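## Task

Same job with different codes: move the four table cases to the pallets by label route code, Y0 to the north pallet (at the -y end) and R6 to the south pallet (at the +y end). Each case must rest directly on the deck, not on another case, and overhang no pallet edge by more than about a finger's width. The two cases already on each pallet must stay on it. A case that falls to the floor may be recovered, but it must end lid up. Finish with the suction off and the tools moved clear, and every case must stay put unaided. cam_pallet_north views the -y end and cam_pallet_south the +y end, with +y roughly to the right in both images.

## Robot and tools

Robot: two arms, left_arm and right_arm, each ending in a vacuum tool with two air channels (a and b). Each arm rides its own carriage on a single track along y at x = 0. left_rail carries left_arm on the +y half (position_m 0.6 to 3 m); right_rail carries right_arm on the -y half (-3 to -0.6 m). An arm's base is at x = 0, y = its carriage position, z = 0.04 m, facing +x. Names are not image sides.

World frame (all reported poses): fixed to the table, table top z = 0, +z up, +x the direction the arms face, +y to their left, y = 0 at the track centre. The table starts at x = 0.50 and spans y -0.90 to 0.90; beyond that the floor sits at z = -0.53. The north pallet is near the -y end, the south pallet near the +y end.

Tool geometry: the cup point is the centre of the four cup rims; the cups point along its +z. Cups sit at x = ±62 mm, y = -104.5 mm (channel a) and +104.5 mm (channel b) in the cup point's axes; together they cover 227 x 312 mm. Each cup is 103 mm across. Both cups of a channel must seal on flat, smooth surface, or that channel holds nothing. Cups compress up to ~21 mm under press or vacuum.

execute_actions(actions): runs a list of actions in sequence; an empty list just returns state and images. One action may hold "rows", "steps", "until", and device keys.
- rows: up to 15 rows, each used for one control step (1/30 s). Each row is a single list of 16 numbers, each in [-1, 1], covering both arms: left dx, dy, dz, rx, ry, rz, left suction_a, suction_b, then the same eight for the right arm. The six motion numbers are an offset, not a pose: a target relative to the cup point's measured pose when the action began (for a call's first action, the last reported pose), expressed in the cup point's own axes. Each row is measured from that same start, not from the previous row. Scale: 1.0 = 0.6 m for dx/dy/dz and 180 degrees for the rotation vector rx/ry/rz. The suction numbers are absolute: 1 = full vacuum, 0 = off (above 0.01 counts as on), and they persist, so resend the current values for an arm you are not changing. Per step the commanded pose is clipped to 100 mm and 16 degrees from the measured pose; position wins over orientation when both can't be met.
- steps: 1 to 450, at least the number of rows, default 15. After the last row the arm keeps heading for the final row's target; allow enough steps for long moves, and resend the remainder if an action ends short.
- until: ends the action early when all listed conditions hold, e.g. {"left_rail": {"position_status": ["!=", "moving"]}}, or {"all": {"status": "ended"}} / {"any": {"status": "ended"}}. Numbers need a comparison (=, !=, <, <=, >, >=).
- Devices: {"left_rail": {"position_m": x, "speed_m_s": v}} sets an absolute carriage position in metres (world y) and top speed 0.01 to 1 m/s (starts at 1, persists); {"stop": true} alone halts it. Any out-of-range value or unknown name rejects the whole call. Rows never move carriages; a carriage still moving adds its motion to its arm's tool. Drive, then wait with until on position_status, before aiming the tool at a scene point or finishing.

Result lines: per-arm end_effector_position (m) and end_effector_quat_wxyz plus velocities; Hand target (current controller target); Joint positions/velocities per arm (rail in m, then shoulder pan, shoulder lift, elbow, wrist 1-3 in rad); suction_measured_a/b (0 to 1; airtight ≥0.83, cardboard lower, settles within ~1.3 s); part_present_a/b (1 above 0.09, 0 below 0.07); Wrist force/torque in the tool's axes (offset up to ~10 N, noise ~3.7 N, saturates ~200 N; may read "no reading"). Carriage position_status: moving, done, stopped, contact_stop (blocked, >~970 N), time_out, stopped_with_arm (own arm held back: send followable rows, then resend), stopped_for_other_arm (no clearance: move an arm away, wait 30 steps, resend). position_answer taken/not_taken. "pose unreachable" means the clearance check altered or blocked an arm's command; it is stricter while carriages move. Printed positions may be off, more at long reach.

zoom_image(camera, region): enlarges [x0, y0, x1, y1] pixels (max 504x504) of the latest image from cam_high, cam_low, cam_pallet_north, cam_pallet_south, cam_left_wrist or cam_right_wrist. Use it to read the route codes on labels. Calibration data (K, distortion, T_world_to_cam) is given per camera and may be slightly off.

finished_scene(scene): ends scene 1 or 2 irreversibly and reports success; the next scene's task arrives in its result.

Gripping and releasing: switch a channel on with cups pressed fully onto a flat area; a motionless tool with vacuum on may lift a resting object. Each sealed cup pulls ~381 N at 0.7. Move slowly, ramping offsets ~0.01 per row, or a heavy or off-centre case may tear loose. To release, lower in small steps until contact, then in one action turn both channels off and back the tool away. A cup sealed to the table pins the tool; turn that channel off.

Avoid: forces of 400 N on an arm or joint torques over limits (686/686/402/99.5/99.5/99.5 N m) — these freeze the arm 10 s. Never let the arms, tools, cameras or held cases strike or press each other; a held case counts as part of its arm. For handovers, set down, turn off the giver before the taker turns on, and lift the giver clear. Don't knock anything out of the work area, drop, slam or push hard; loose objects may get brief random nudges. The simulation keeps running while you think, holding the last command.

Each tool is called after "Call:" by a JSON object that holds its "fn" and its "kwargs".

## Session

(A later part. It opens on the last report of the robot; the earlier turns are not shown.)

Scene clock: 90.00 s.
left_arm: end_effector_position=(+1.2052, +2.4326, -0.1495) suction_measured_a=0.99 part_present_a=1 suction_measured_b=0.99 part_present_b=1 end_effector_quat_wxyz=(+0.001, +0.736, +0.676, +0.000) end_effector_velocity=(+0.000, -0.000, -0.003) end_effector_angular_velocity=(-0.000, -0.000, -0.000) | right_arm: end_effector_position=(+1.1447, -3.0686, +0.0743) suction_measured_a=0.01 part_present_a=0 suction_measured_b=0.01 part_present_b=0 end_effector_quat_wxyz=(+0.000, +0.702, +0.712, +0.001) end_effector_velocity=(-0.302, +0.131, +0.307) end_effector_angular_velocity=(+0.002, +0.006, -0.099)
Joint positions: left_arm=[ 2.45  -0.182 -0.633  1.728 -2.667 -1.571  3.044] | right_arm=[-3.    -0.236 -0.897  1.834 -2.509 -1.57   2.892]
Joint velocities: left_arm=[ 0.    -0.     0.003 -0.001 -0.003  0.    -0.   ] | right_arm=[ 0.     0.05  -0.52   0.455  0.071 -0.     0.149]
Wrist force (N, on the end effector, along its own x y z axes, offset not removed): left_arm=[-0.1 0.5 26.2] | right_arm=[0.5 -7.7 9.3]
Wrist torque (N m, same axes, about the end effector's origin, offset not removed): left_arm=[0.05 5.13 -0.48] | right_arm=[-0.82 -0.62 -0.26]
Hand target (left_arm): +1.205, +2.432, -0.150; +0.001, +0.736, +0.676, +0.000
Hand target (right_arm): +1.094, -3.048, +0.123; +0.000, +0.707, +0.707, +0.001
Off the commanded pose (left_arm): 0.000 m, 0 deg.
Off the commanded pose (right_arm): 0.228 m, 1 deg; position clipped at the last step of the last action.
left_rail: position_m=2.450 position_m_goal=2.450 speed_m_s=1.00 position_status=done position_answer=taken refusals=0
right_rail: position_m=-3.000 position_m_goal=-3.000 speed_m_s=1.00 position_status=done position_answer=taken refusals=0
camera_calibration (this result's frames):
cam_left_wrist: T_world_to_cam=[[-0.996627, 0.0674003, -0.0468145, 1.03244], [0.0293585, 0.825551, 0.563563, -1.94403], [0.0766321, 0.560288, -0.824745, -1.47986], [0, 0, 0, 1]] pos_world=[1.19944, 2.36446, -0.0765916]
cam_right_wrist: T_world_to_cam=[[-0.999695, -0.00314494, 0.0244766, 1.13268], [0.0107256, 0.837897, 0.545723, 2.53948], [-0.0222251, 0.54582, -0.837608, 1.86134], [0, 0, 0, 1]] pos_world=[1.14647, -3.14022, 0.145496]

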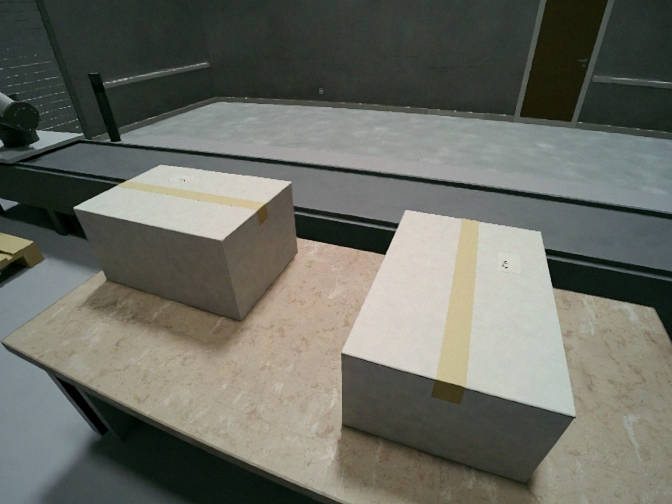

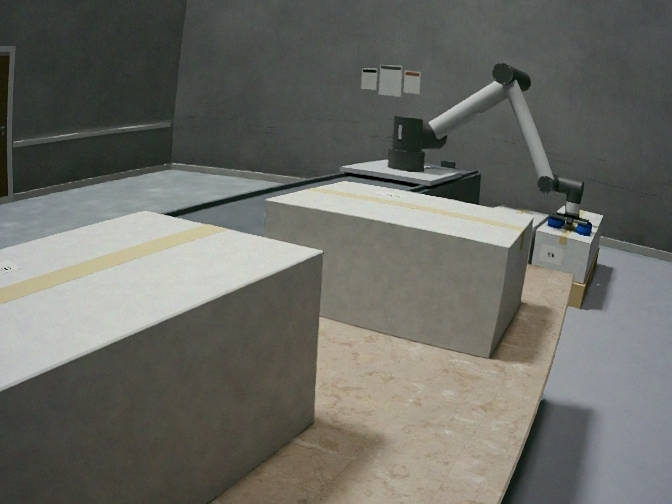

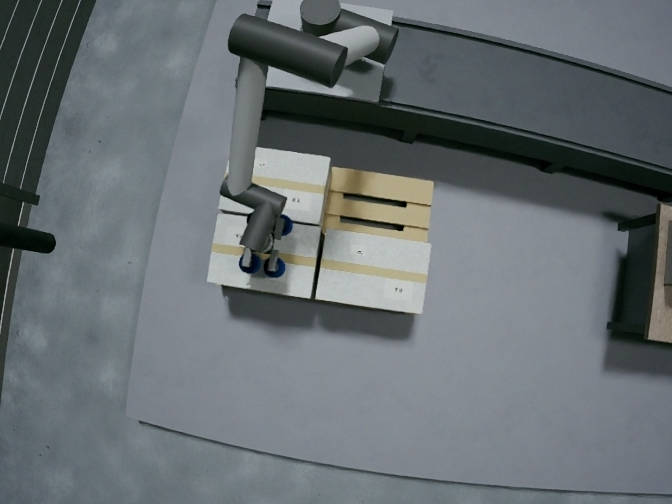

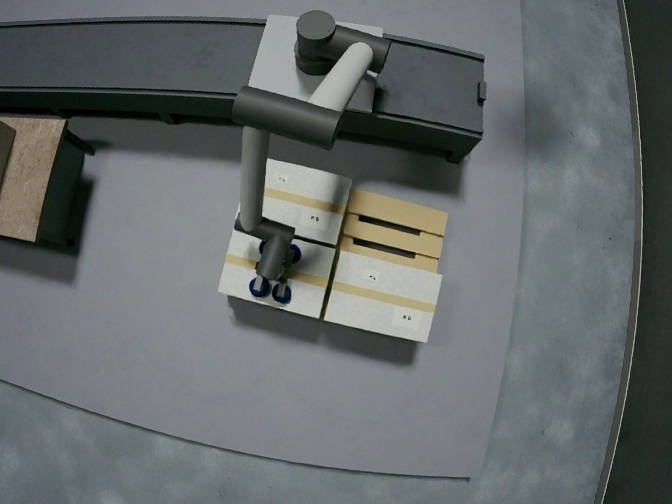

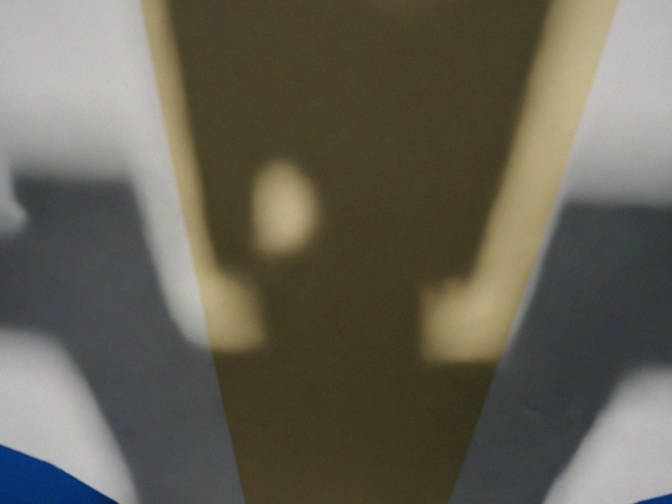

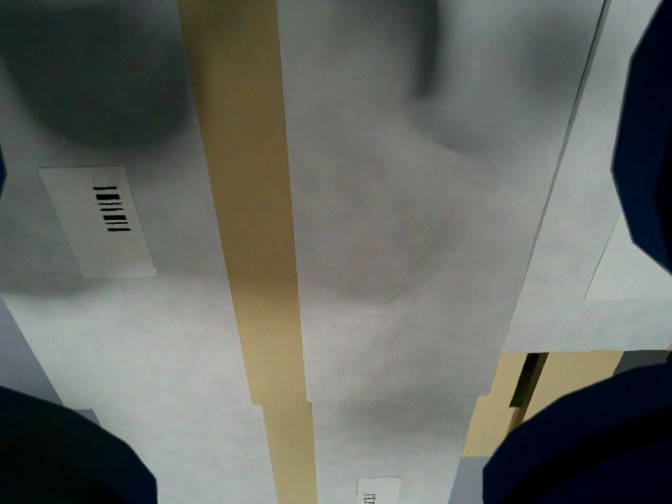

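Call:
{"fn": "execute_actions", "kwargs": {"actions": [{"rows":[[0,0,0.002,0,0,0,1,1,0.045,-0.105,-0.105,0,0,0.0045,0,0],[0,0,0.0033,0,0,0,1,1,0.06,-0.14,-0.14,0,0,0.0045,0,0],[0,0,0.0033,0,0,0,1,1,0.08,-0.19,-0.19,0,0,0.0045,0,0],[0,0,0.0033,0,0,0,1,1,0.257,-0.597,-0.61,0,0,0.0045,0,0]],"steps":7}]}}

Scene clock: 92.93 s.
left_arm: end_effector_position=(+1.2052, +2.4326, -0.1511) suction_measured_a=0.99 part_present_a=1 suction_measured_b=0.99 part_present_b=1 end_effector_quat_wxyz=(+0.001, +0.736, +0.676, +0.000) end_effector_velocity=(+0.000, -0.000, -0.003) end_effector_angular_velocity=(-0.000, -0.000, +0.000) | right_arm: end_effector_position=(+1.0491, -3.0278, +0.1661) suction_measured_a=0.01 part_present_a=0 suction_measured_b=0.01 part_present_b=0 end_effector_quat_wxyz=(-0.001, +0.707, +0.707, +0.000) end_effector_velocity=(-0.307, +0.136, +0.301) end_effector_angular_velocity=(-0.002, -0.007, -0.002)
Joint positions: left_arm=[ 2.45  -0.182 -0.631  1.728 -2.668 -1.571  3.044] | right_arm=[-3.    -0.219 -1.06   1.966 -2.476 -1.57   2.923]
Joint velocities: left_arm=[ 0.    -0.     0.004 -0.001 -0.003  0.    -0.   ] | right_arm=[ 0.     0.064 -0.543  0.385  0.151 -0.     0.066]
Wrist force (N, on the end effector, along its own x y z axes, offset not removed): left_arm=[-1.0 -2.7 25.5] | right_arm=[2.7 -5.7 10.0]
Wrist torque (N m, same axes, about the end effector's origin, offset not removed): left_arm=[-0.22 5.04 -0.37] | right_arm=[-0.63 -0.86 -0.29]
Hand target (left_arm): +1.205, +2.432, -0.151; +0.001, +0.736, +0.676, +0.000
Hand target (right_arm): +0.999, -3.006, +0.214; +0.000, +0.707, +0.707, +0.001
Off the commanded pose (left_arm): 0.000 m, 0 deg.
Off the commanded pose (right_arm): 0.396 m, 0 deg; position clipped at the last step of the last action.
left_rail: position_m=2.450 position_m_goal=2.450 speed_m_s=1.00 position_status=done position_answer=taken refusals=0
right_rail: position_m=-3.000 position_m_goal=-3.000 speed_m_s=1.00 position_status=done position_answer=taken refusals=0
camera_calibration (this result's frames):
cam_left_wrist: T_world_to_cam=[[-0.996628, 0.0674004, -0.0467892, 1.03236], [0.0293725, 0.825549, 0.563566, -1.94316], [0.0766113, 0.560292, -0.824745, -1.48114], [0, 0, 0, 1]] pos_world=[1.19943, 2.36446, -0.0781531]
cam_right_wrist: T_world_to_cam=[[-0.999592, 0.0105323, 0.0265456, 1.07595], [0.023323, 0.837485, 0.545962, 2.44164], [-0.0164813, 0.546359, -0.837389, 1.9094], [0, 0, 0, 1]] pos_world=[1.05003, -3.09938, 0.237303]

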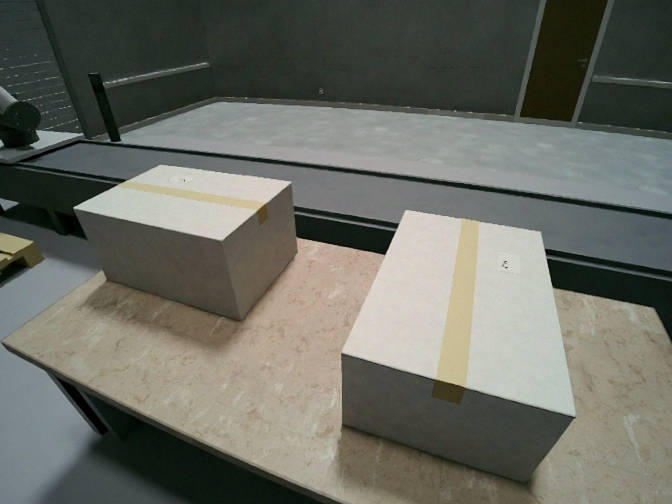

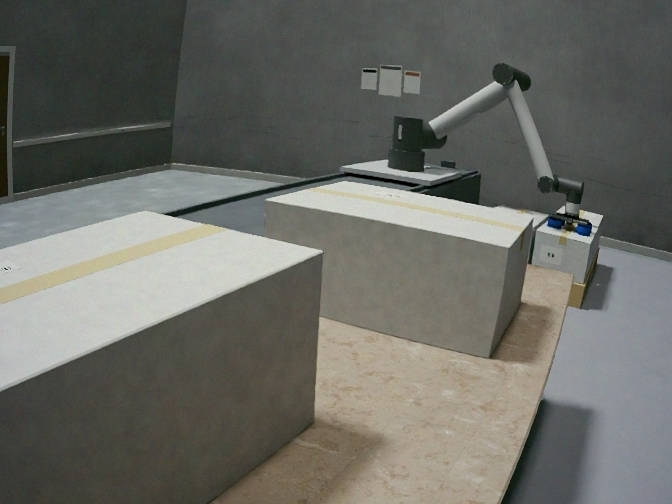

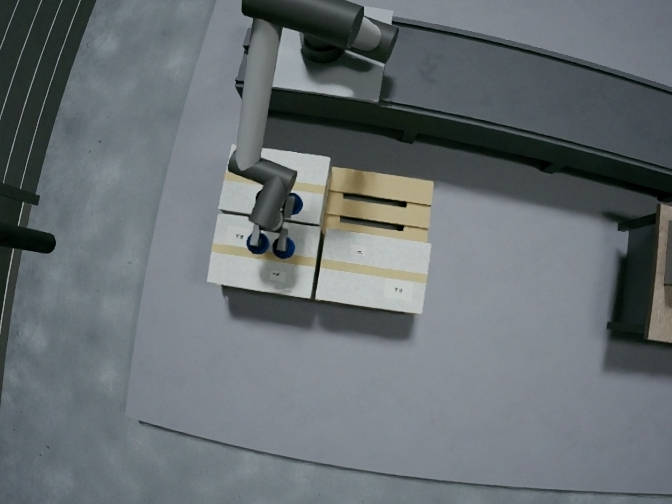

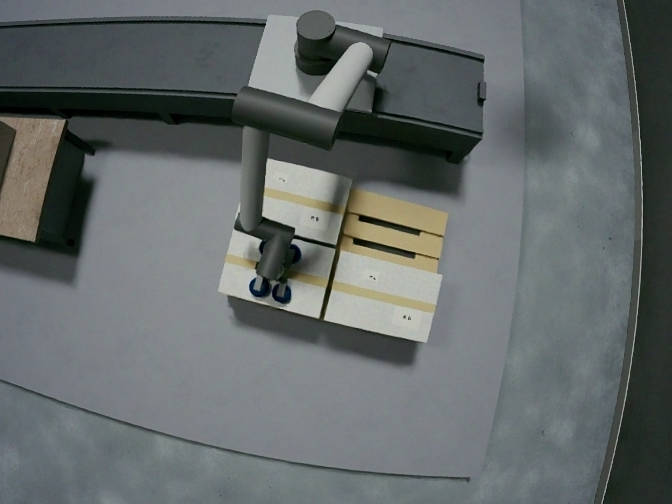

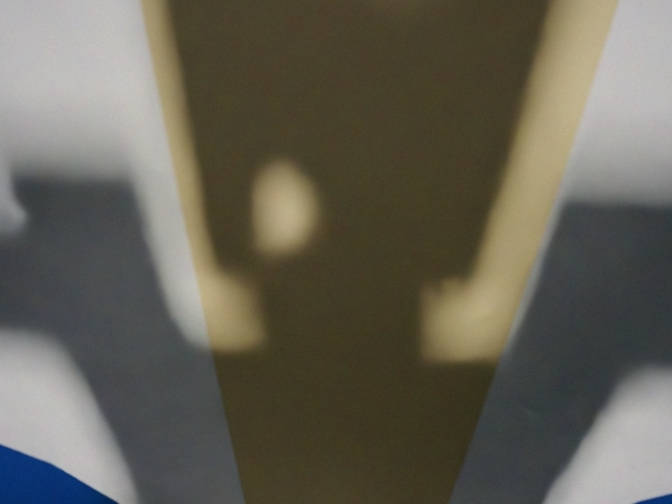

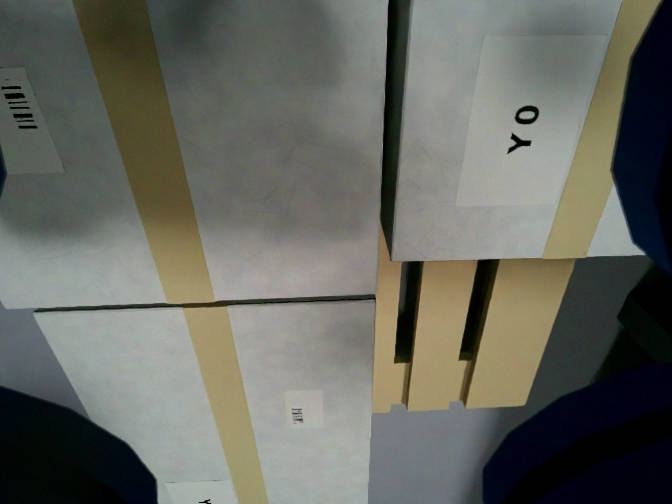

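Call:
{"fn": "execute_actions", "kwargs": {"actions": [{"rows":[[0,0,0.002,0,0,0,1,1,0.045,-0.105,-0.105,0,0,0,0,0],[0,0,0.0037,0,0,0,1,1,0.06,-0.14,-0.14,0,0,0,0,0],[0,0,0.0037,0,0,0,1,1,0.08,-0.19,-0.19,0,0,0,0,0],[0,0,0.0037,0,0,0,1,1,0.18,-0.44,-0.457,0,0,0,0,0]],"steps":7}]}}

Call:
{"fn": "zoom_image", "kwargs": {"camera": "cam_low", "region": [560, 260, 610, 300]}}

Scene clock: 94.33 s.
left_arm: end_effector_position=(+1.2052, +2.4326, -0.1528) suction_measured_a=0.99 part_present_a=1 suction_measured_b=0.99 part_present_b=1 end_effector_quat_wxyz=(+0.001, +0.736, +0.676, +0.000) end_effector_velocity=(+0.000, -0.000, -0.004) end_effector_angular_velocity=(-0.000, -0.001, -0.000) | right_arm: end_effector_position=(+0.9540, -2.9864, +0.2575) suction_measured_a=0.01 part_present_a=0 suction_measured_b=0.01 part_present_b=0 end_effector_quat_wxyz=(-0.001, +0.707, +0.707, -0.000) end_effector_velocity=(-0.300, +0.129, +0.307) end_effector_angular_velocity=(-0.002, -0.009, +0.002)
Joint positions: left_arm=[ 2.45  -0.182 -0.63   1.727 -2.67  -1.571  3.044] | right_arm=[-3.    -0.198 -1.23   2.07  -2.408 -1.57   2.944]
Joint velocities: left_arm=[ 0.    -0.     0.004 -0.001 -0.004 -0.    -0.   ] | right_arm=[ 0.     0.073 -0.572  0.282  0.281  0.     0.07 ]
Wrist force (N, on the end effector, along its own x y z axes, offset not removed): left_arm=[1.3 -3.6 24.9] | right_arm=[-2.8 -1.3 5.6]
Wrist torque (N m, same axes, about the end effector's origin, offset not removed): left_arm=[-0.35 4.90 -0.56] | right_arm=[0.12 -0.15 -0.31]
Hand target (left_arm): +1.205, +2.432, -0.153; +0.001, +0.736, +0.676, +0.000
Hand target (right_arm): +0.905, -2.966, +0.307; -0.000, +0.707, +0.707, +0.000
Off the commanded pose (left_arm): 0.000 m, 0 deg.
Off the commanded pose (right_arm): 0.258 m, 0 deg; position clipped at the last step of the last action.
left_rail: position_m=2.450 position_m_goal=2.450 speed_m_s=1.00 position_status=done position_answer=taken refusals=0
right_rail: position_m=-3.000 position_m_goal=-3.000 speed_m_s=1.00 position_status=done position_answer=taken refusals=0
camera_calibration (this result's frames):
cam_left_wrist: T_world_to_cam=[[-0.996629, 0.0674022, -0.0467615, 1.03227], [0.0293893, 0.825546, 0.563569, -1.9422], [0.0765896, 0.560295, -0.824744, -1.48255], [0, 0, 0, 1]] pos_world=[1.19942, 2.36446, -0.0798935]
cam_right_wrist: T_world_to_cam=[[-0.999539, 0.0105314, 0.0284591, 0.977444], [0.024374, 0.837287, 0.54622, 2.3577], [-0.018076, 0.546662, -0.837158, 1.96415], [0, 0, 0, 1]] pos_world=[0.955032, -3.05809, 0.328663]

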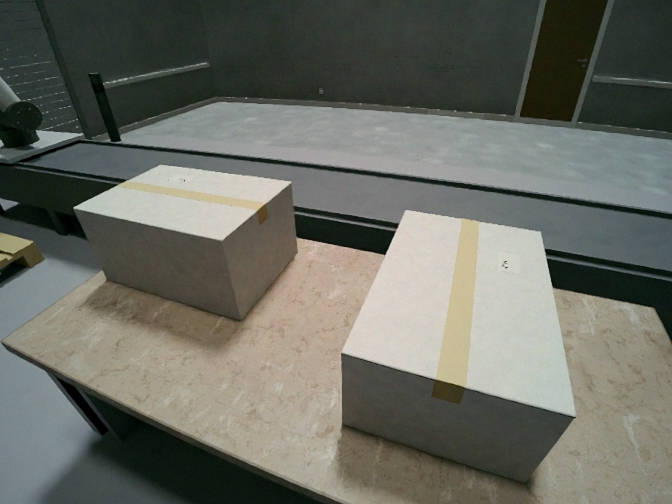

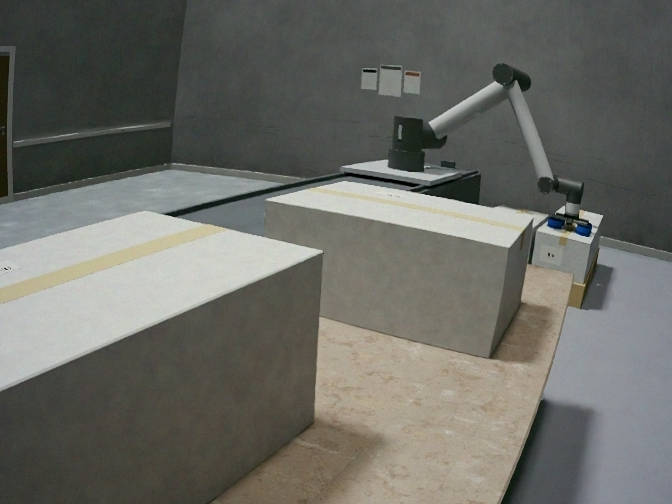

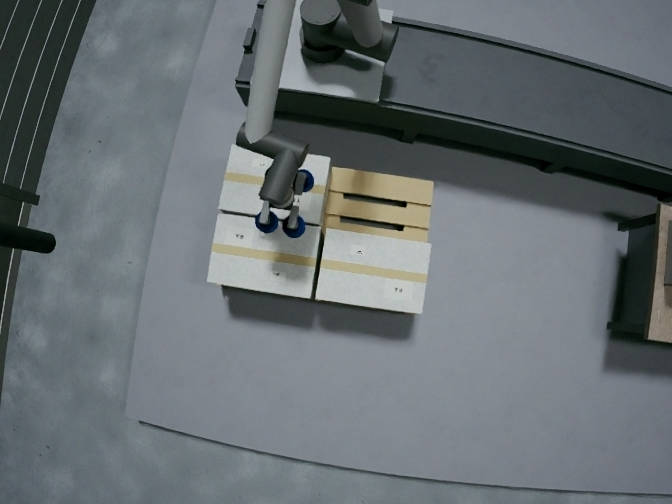

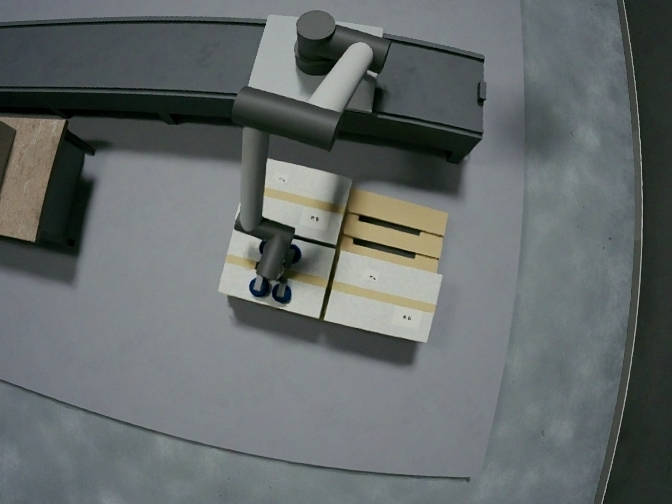

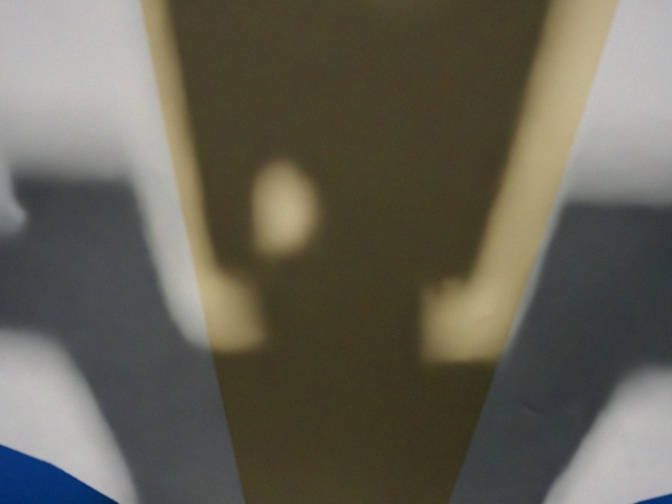

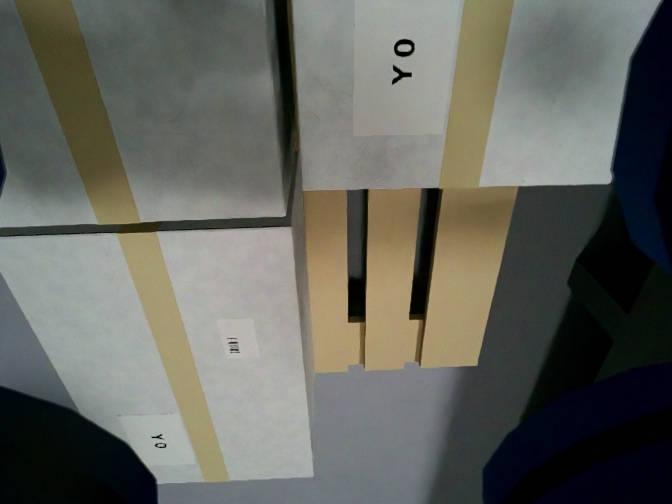

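Region (560, 260, 610, 300) of cam_low's 672x504 image, scaled by 10.080, with more detail than that image has; it fills the top 403 rows of this view, and the rest is white.

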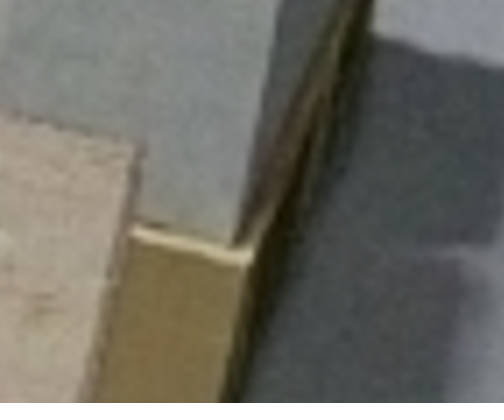

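Call:
{"fn": "execute_actions", "kwargs": {"actions": [{"right_rail":{"position_m":-0.62},"rows":[[0,0,0.002,0,0,0,1,1,0.045,-0.105,-0.105,0,0,0,0,0],[0,0,0.0037,0,0,0,1,1,0.06,-0.14,-0.14,0,0,0,0,0],[0,0,0.0037,0,0,0,1,1,0.08,-0.19,-0.19,0,0,0,0,0],[0,0,0.0037,0,0,0,1,1,0.11,-0.282,-0.304,0,0,0,0,0]],"steps":8}]}}

Scene clock: 95.57 s.
left_arm: end_effector_position=(+1.2054, +2.4326, -0.1543) suction_measured_a=0.99 part_present_a=1 suction_measured_b=0.99 part_present_b=1 end_effector_quat_wxyz=(+0.001, +0.736, +0.676, +0.000) end_effector_velocity=(+0.000, -0.000, -0.001) end_effector_angular_velocity=(-0.000, -0.000, +0.000) | right_arm: end_effector_position=(+0.8514, -2.8899, +0.3615) suction_measured_a=0.01 part_present_a=0 suction_measured_b=0.01 part_present_b=0 end_effector_quat_wxyz=(-0.002, +0.707, +0.707, -0.001) end_effector_velocity=(-0.283, +0.573, +0.325) end_effector_angular_velocity=(-0.003, -0.015, +0.002)
Joint positions: left_arm=[ 2.45  -0.182 -0.628  1.727 -2.671 -1.571  3.044] | right_arm=[-2.946 -0.172 -1.429  2.147 -2.285 -1.57   2.97 ]
Joint velocities: left_arm=[ 0.     0.     0.002 -0.    -0.001 -0.    -0.   ] | right_arm=[ 0.462  0.073 -0.593  0.138  0.439 -0.     0.072]
Wrist force (N, on the end effector, along its own x y z axes, offset not removed): left_arm=[1.8 -26.3 -66.2] | right_arm=[-3.3 -4.1 8.1]
Wrist torque (N m, same axes, about the end effector's origin, offset not removed): left_arm=[5.97 8.25 -0.74] | right_arm=[-0.55 -0.14 -0.25]
Hand target (left_arm): +1.205, +2.432, -0.155; +0.001, +0.736, +0.676, +0.000
Hand target (right_arm): +0.804, -2.846, +0.414; -0.001, +0.707, +0.707, +0.000
Off the commanded pose (left_arm): 0.001 m, 0 deg.
Off the commanded pose (right_arm): 0.105 m, 0 deg; position clipped at the last step of the last action.
left_rail: position_m=2.450 position_m_goal=2.450 speed_m_s=1.00 position_status=done position_answer=taken refusals=0
right_rail: position_m=-2.946 position_m_goal=-0.620 speed_m_s=1.00 position_status=moving position_answer=taken refusals=0
camera_calibration (this result's frames):
cam_left_wrist: T_world_to_cam=[[-0.996614, 0.0673751, -0.0471327, 1.03241], [0.0291622, 0.825585, 0.563524, -1.94116], [0.0768795, 0.560241, -0.824754, -1.48397], [0, 0, 0, 1]] pos_world=[1.19961, 2.36442, -0.081362]
cam_right_wrist: T_world_to_cam=[[-0.999529, 0.0103898, 0.0288652, 0.870399], [0.0244771, 0.837295, 0.546203, 2.22246], [-0.0184937, 0.546653, -0.837155, 1.99693], [0, 0, 0, 1]] pos_world=[0.852521, -2.96152, 0.432703]

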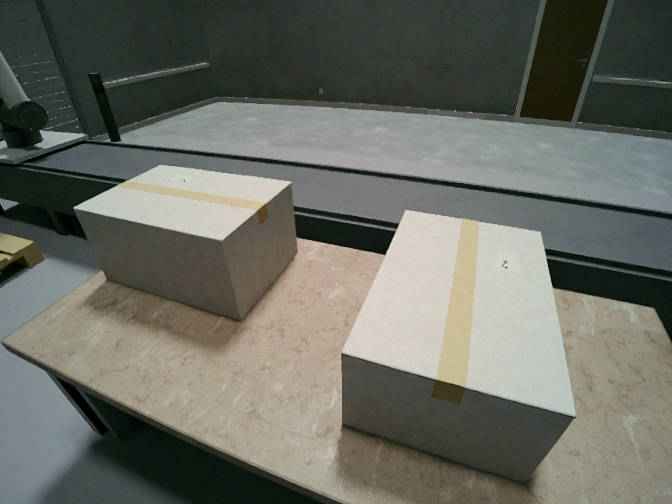

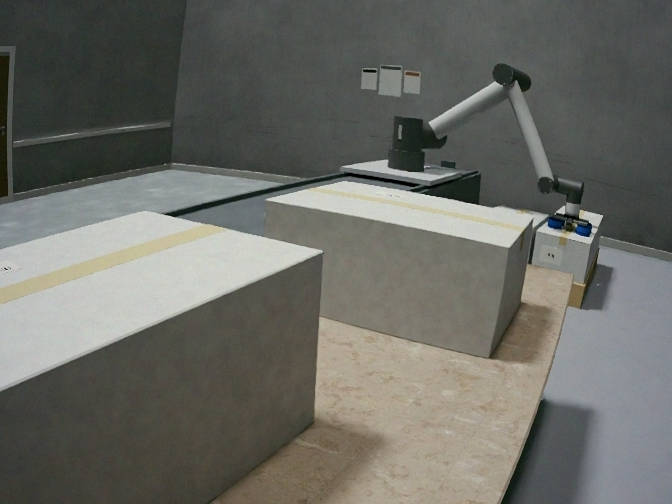

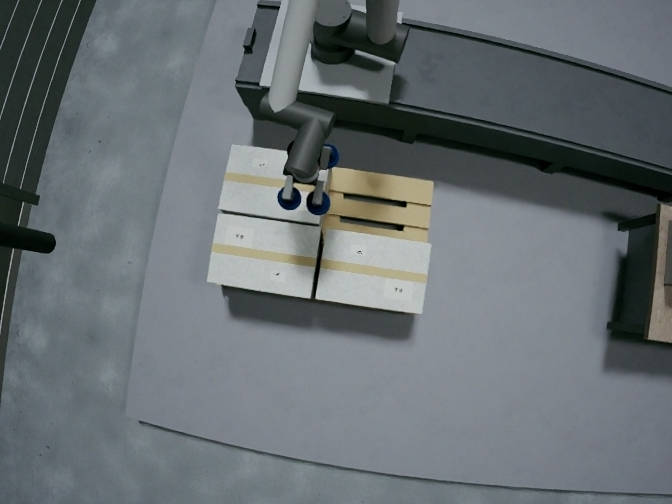

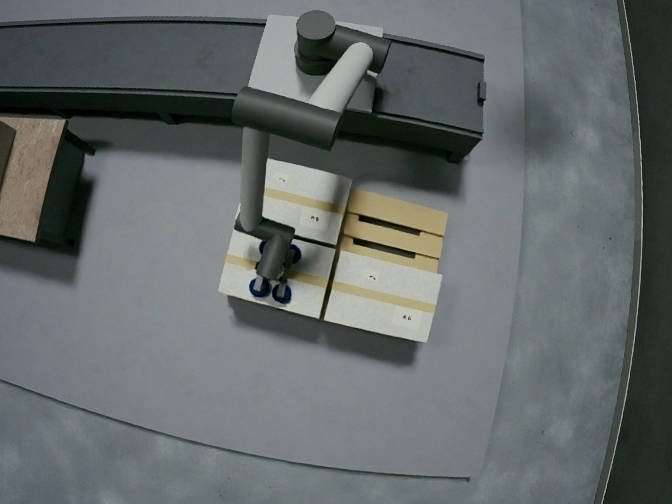

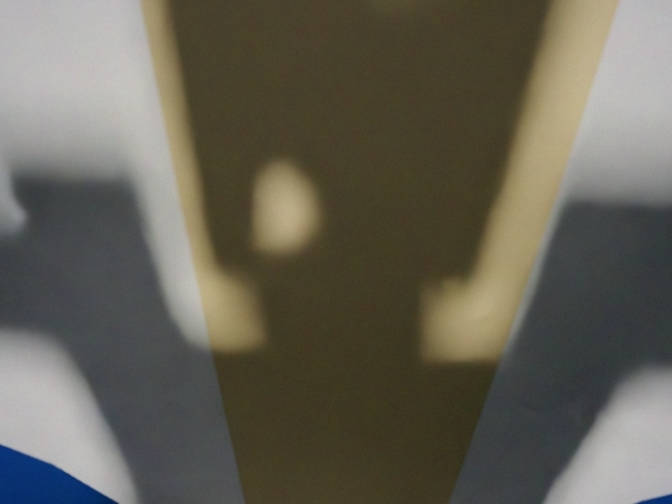

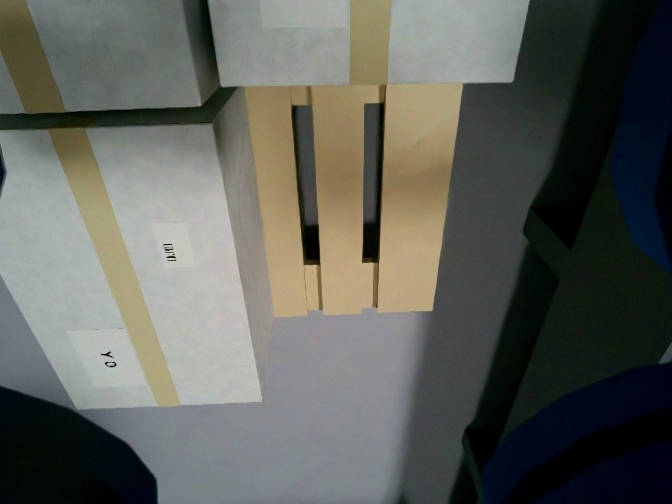

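Call:
{"fn": "execute_actions", "kwargs": {"actions": [{"rows":[[0,0,-0.005,0,0,0,0,0,0.04,-0.111,-0.131,0,0,0,0,0],[0,0,-0.01,0,0,0,0,0,0.04,-0.111,-0.131,0,0,0,0,0],[0,0,-0.015,0,0,0,0,0,0.04,-0.111,-0.131,0,0,0,0,0],[0,0,-0.02,0,0,0,0,0,0.04,-0.111,-0.131,0,0,0,0,0],[0,0,-0.025,0,0,0,0,0,0.04,-0.111,-0.131,0,0,0,0,0],[0,0,-0.03,0,0,0,0,0,0.04,-0.111,-0.131,0,0,0,0,0],[0,0,-0.036,0,0,0,0,0,0.04,-0.111,-0.131,0,0,0,0,0],[0,0,-0.044,0,0,0,0,0,0.04,-0.111,-0.131,0,0,0,0,0],[0,0,-0.055,0,0,0,0,0,0.04,-0.111,-0.131,0,0,0,0,0],[0,0,-0.07,0,0,0,0,0,0.04,-0.111,-0.131,0,0,0,0,0],[0,0,-0.09,0,0,0,0,0,0.04,-0.111,-0.131,0,0,0,0,0],[0,0,-0.115,0,0,0,0,0,0.04,-0.111,-0.131,0,0,0,0,0],[0,0,-0.145,0,0,0,0,0,0.04,-0.111,-0.131,0,0,0,0,0],[0,0,-0.18,0,0,0,0,0,0.04,-0.111,-0.131,0,0,0,0,0],[0,0,-0.25,0,0,0,0,0,0.04,-0.111,-0.131,0,0,0,0,0]],"steps":15},{"left_rail":{"position_m":0.65},"rows":[[0,0,-0.16,0,0,0.01,0,0,0,0,0,0,0,0,0,0],[-0.01,-0.008,-0.19,0,0,0.025,0,0,0,0,0,0,0,0,0,0],[-0.025,-0.02,-0.22,0,0,0.045,0,0,0,0,0,0,0,0,0,0],[-0.045,-0.037,-0.25,0,0,0.07,0,0,0,0,0,0,0,0,0,0],[-0.07,-0.058,-0.28,0,0,0.1,0,0,0,0,0,0,0,0,0,0],[-0.1,-0.082,-0.31,0,0,0.13,0,0,0,0,0,0,0,0,0,0],[-0.13,-0.107,-0.34,0,0,0.16,0,0,0,0,0,0,0,0,0,0],[-0.16,-0.13,-0.37,0,0,0.19,0,0,0,0,0,0,0,0,0,0],[-0.2,-0.165,-0.41,0,0,0.22,0,0,0,0,0,0,0,0,0,0],[-0.25,-0.205,-0.46,0,0,0.25,0,0,0,0,0,0,0,0,0,0],[-0.31,-0.255,-0.52,0,0,0.29,0,0,0,0,0,0,0,0,0,0],[-0.38,-0.31,-0.6,0,0,0.33,0,0,0,0,0,0,0,0,0,0],[-0.46,-0.38,-0.69,0,0,0.38,0,0,0,0,0,0,0,0,0,0],[-0.54,-0.445,-0.78,0,0,0.43,0,0,0,0,0,0,0,0,0,0],[-0.617,-0.507,-0.87,0,0,0.473,0,0,0,0,0,0,0,0,0,0]],"steps":38}]}}

Scene clock: 101.27 s.
left_arm: end_effector_position=(+0.9434, +1.1777, +0.3277) suction_measured_a=0.00 part_present_a=0 suction_measured_b=0.00 part_present_b=0 end_effector_quat_wxyz=(+0.001, +1.000, +0.031, +0.003) end_effector_velocity=(-0.243, -1.243, +0.318) end_effector_angular_velocity=(-0.005, +0.016, -0.498) | right_arm: end_effector_position=(+0.7855, -0.5397, +0.4394) suction_measured_a=0.01 part_present_a=0 suction_measured_b=0.01 part_present_b=0 end_effector_quat_wxyz=(-0.002, +0.707, +0.707, -0.001) end_effector_velocity=(+0.000, -0.000, -0.000) end_effector_angular_velocity=(+0.000, +0.000, +0.000)
Joint positions: left_arm=[ 1.467 -0.504 -1.265  1.99  -2.301 -1.569  4.147] | right_arm=[-0.62  -0.156 -1.568  2.165 -2.165 -1.57   2.986]
Joint velocities: left_arm=[-1.    -0.338 -0.422  0.036  0.397 -0.013  0.16 ] | right_arm=[ 0. -0.  0.  0. -0.  0. -0.]
Wrist force (N, on the end effector, along its own x y z axes, offset not removed): left_arm=[0.9 -0.7 -3.2] | right_arm=[-2.5 -2.3 7.2]
Wrist torque (N m, same axes, about the end effector's origin, offset not removed): left_arm=[0.77 0.36 -0.40] | right_arm=[-0.13 -0.14 -0.31]
Hand target (left_arm): +0.902, +1.089, +0.379; +0.001, +1.000, +0.000, +0.001
Hand target (right_arm): +0.785, -0.540, +0.439; -0.002, +0.707, +0.707, -0.001
Off the commanded pose (left_arm): 0.138 m, 4 deg; position clipped at the last step of the last action.
Off the commanded pose (right_arm): 0.000 m, 0 deg.
left_rail: position_m=1.467 position_m_goal=0.650 speed_m_s=1.00 position_status=moving position_answer=taken refusals=0
right_rail: position_m=-0.620 position_m_goal=-0.620 speed_m_s=1.00 position_status=done position_answer=taken refusals=0
camera_calibration (this result's frames):
cam_left_wrist: T_world_to_cam=[[-0.0786057, 0.995797, -0.0470153, -1.08093], [0.817636, 0.0913802, 0.568437, -1.0499], [0.570344, 0.00624095, -0.821382, -0.177448], [0, 0, 0, 1]] pos_world=[0.874674, 1.17343, 0.400227]
cam_right_wrist: T_world_to_cam=[[-0.999531, 0.0104268, 0.0288105, 0.777869], [0.0244779, 0.837302, 0.546193, 0.213775], [-0.018428, 0.546642, -0.837164, 0.776126], [0, 0, 0, 1]] pos_world=[0.786574, -0.611368, 0.510571]

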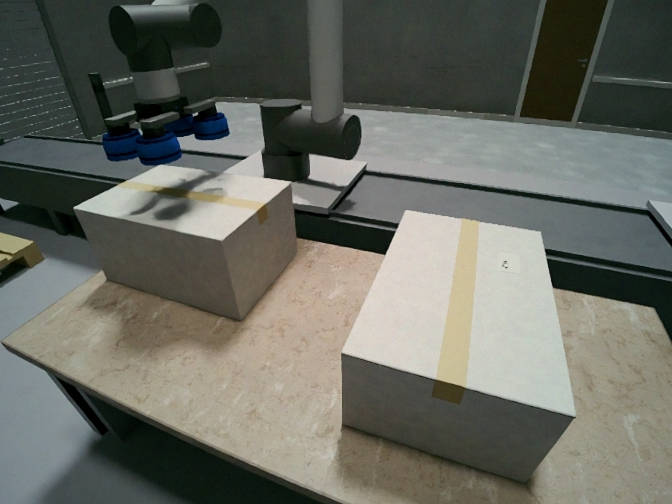

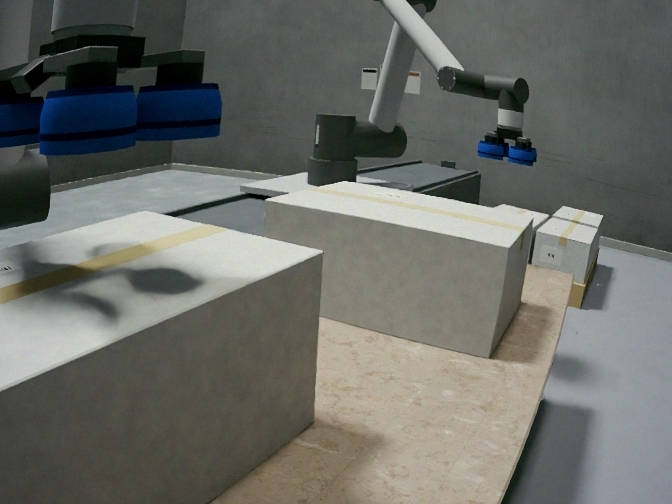

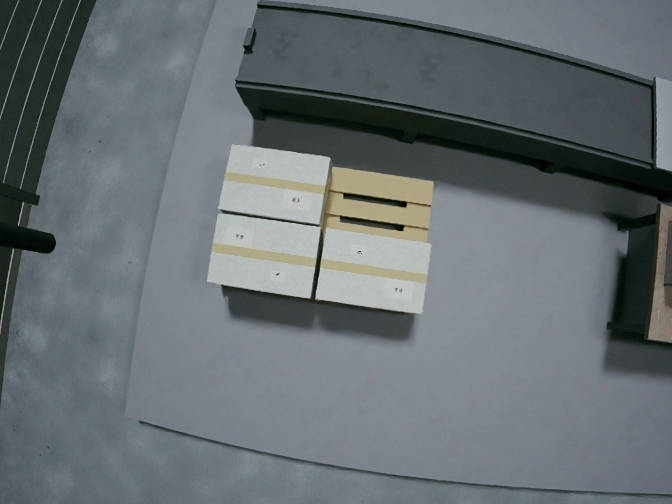

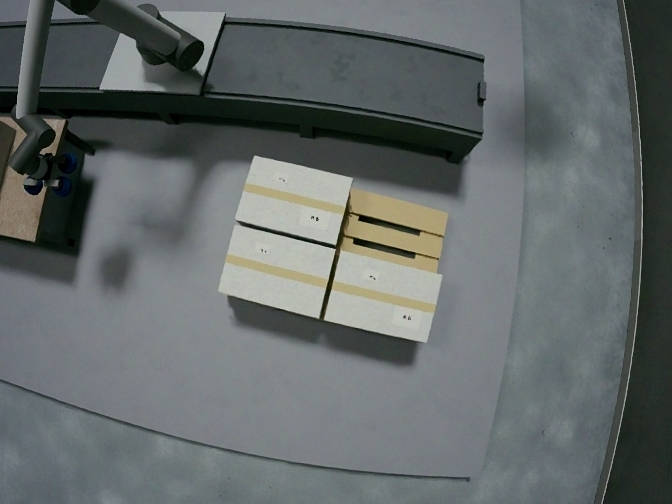

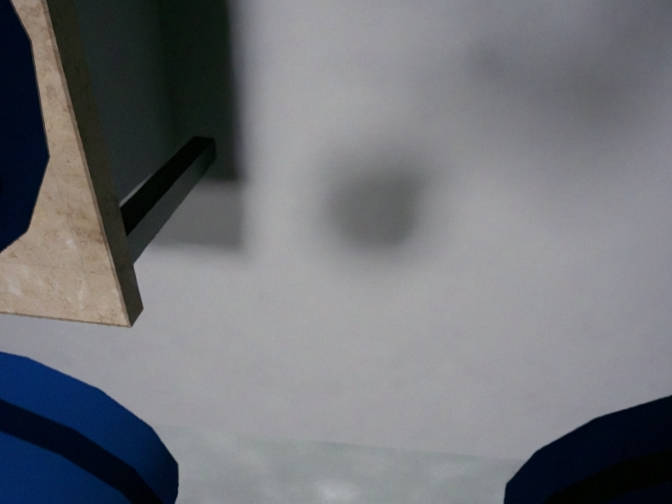

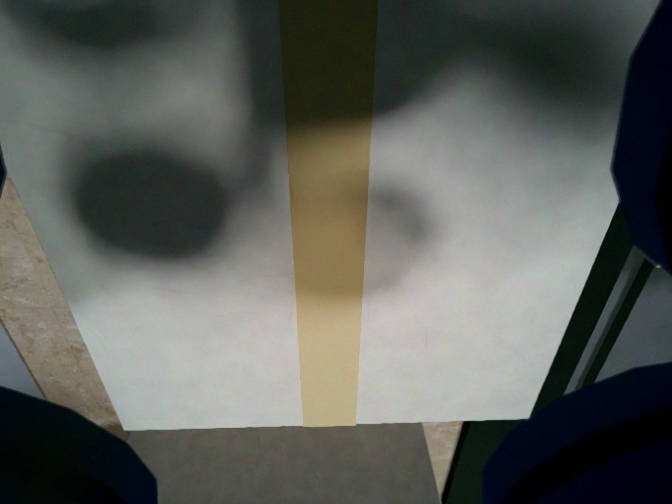

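Call:
{"fn": "zoom_image", "kwargs": {"camera": "cam_right_wrist", "region": [270, 220, 390, 290]}}

Call:
{"fn": "zoom_image", "kwargs": {"camera": "cam_right_wrist", "region": [100, 380, 560, 460]}}

Call:
{"fn": "execute_actions", "kwargs": {"actions": []}}

Region (270, 220, 390, 290) of cam_right_wrist's 672x504 image, scaled by 4.200, with more detail than that image has; it fills the top 294 rows of this view, and the rest is white.

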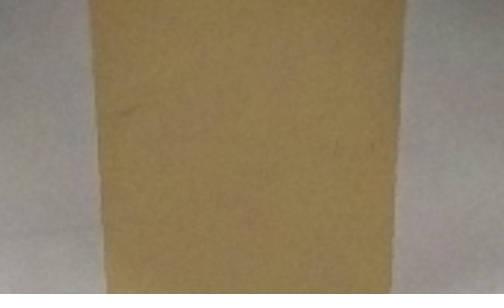

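Region (100, 380, 560, 460) of cam_right_wrist's 672x504 image, scaled by 1.096, with more detail than that image has; it fills the top 88 rows of this view, and the rest is white.

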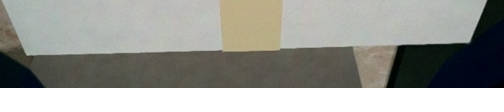

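Scene clock: 102.37 s.
left_arm: end_effector_position=(+0.9022, +0.3226, +0.3790) suction_measured_a=0.00 part_present_a=0 suction_measured_b=0.00 part_present_b=0 end_effector_quat_wxyz=(+0.001, +1.000, +0.000, +0.001) end_effector_velocity=(-0.001, +0.000, +0.001) end_effector_angular_velocity=(-0.000, -0.000, -0.000) | right_arm: end_effector_position=(+0.7855, -0.5398, +0.4394) suction_measured_a=0.01 part_present_a=0 suction_measured_b=0.01 part_present_b=0 end_effector_quat_wxyz=(-0.002, +0.707, +0.707, -0.001) end_effector_velocity=(+0.000, -0.000, -0.000) end_effector_angular_velocity=(+0.000, +0.000, -0.000)
Joint positions: left_arm=[ 0.65  -0.559 -1.333  1.994 -2.234 -1.571  4.153] | right_arm=[-0.62  -0.156 -1.568  2.165 -2.165 -1.57   2.986]
Joint velocities: left_arm=[ 0.    -0.    -0.001  0.001  0.    -0.     0.   ] | right_arm=[ 0. -0.  0.  0. -0. -0. -0.]
Wrist force (N, on the end effector, along its own x y z axes, offset not removed): left_arm=[-1.6 0.6 -3.3] | right_arm=[-2.5 -4.5 9.0]
Wrist torque (N m, same axes, about the end effector's origin, offset not removed): left_arm=[0.79 0.62 -0.61] | right_arm=[-0.43 -0.26 -0.38]
Hand target (left_arm): +0.902, +0.323, +0.379; +0.001, +1.000, +0.000, +0.001
Hand target (right_arm): +0.785, -0.540, +0.439; -0.002, +0.707, +0.707, -0.001
Off the commanded pose (left_arm): 0.063 m, 0 deg; position clipped at the last step of the last action.
Off the commanded pose (right_arm): 0.000 m, 0 deg.
left_rail: position_m=0.650 position_m_goal=0.650 speed_m_s=1.00 position_status=done position_answer=taken refusals=0
right_rail: position_m=-0.620 position_m_goal=-0.620 speed_m_s=1.00 position_status=done position_answer=taken refusals=0
camera_calibration (this result's frames):
cam_left_wrist: T_world_to_cam=[[-0.0173755, 0.998745, -0.046973, -0.286468], [0.823514, 0.0409384, 0.565816, -0.955323], [0.567029, -0.0288516, -0.823192, -0.0915648], [0, 0, 0, 1]] pos_world=[0.833665, 0.322576, 0.451706]
cam_right_wrist: T_world_to_cam=[[-0.99953, 0.0104317, 0.0288126, 0.777875], [0.0244832, 0.837301, 0.546193, 0.213795], [-0.0184271, 0.546642, -0.837164, 0.776139], [0, 0, 0, 1]] pos_world=[0.786577, -0.611396, 0.51057]

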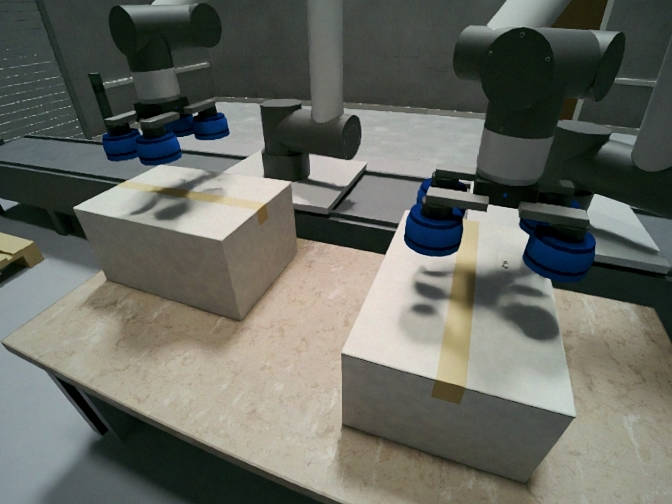

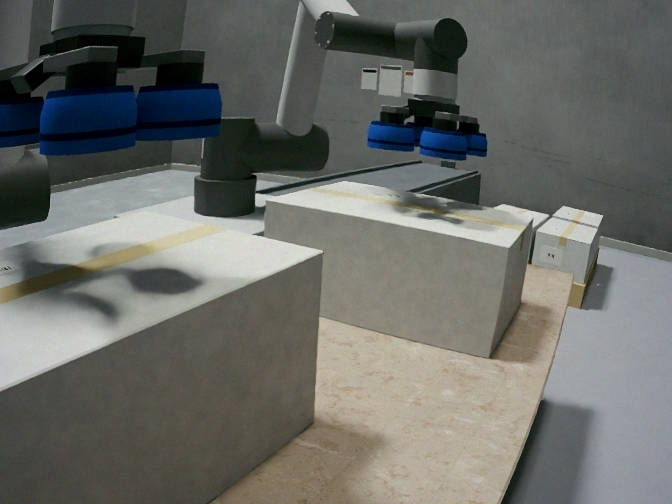

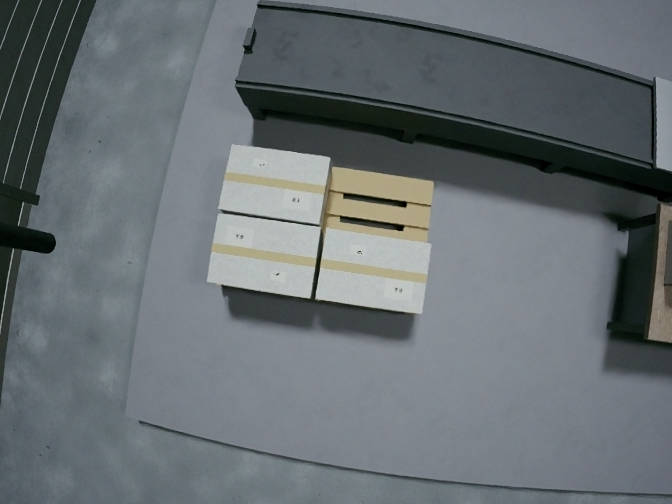

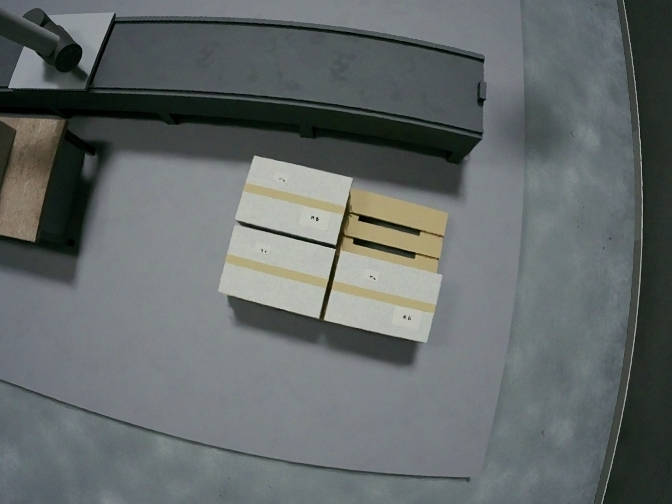

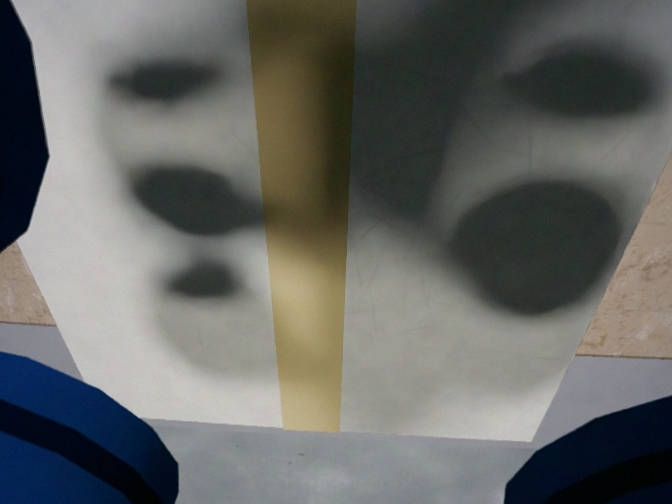

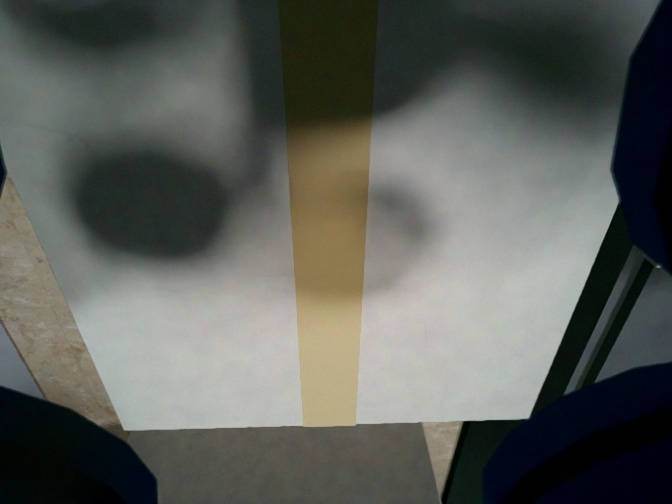

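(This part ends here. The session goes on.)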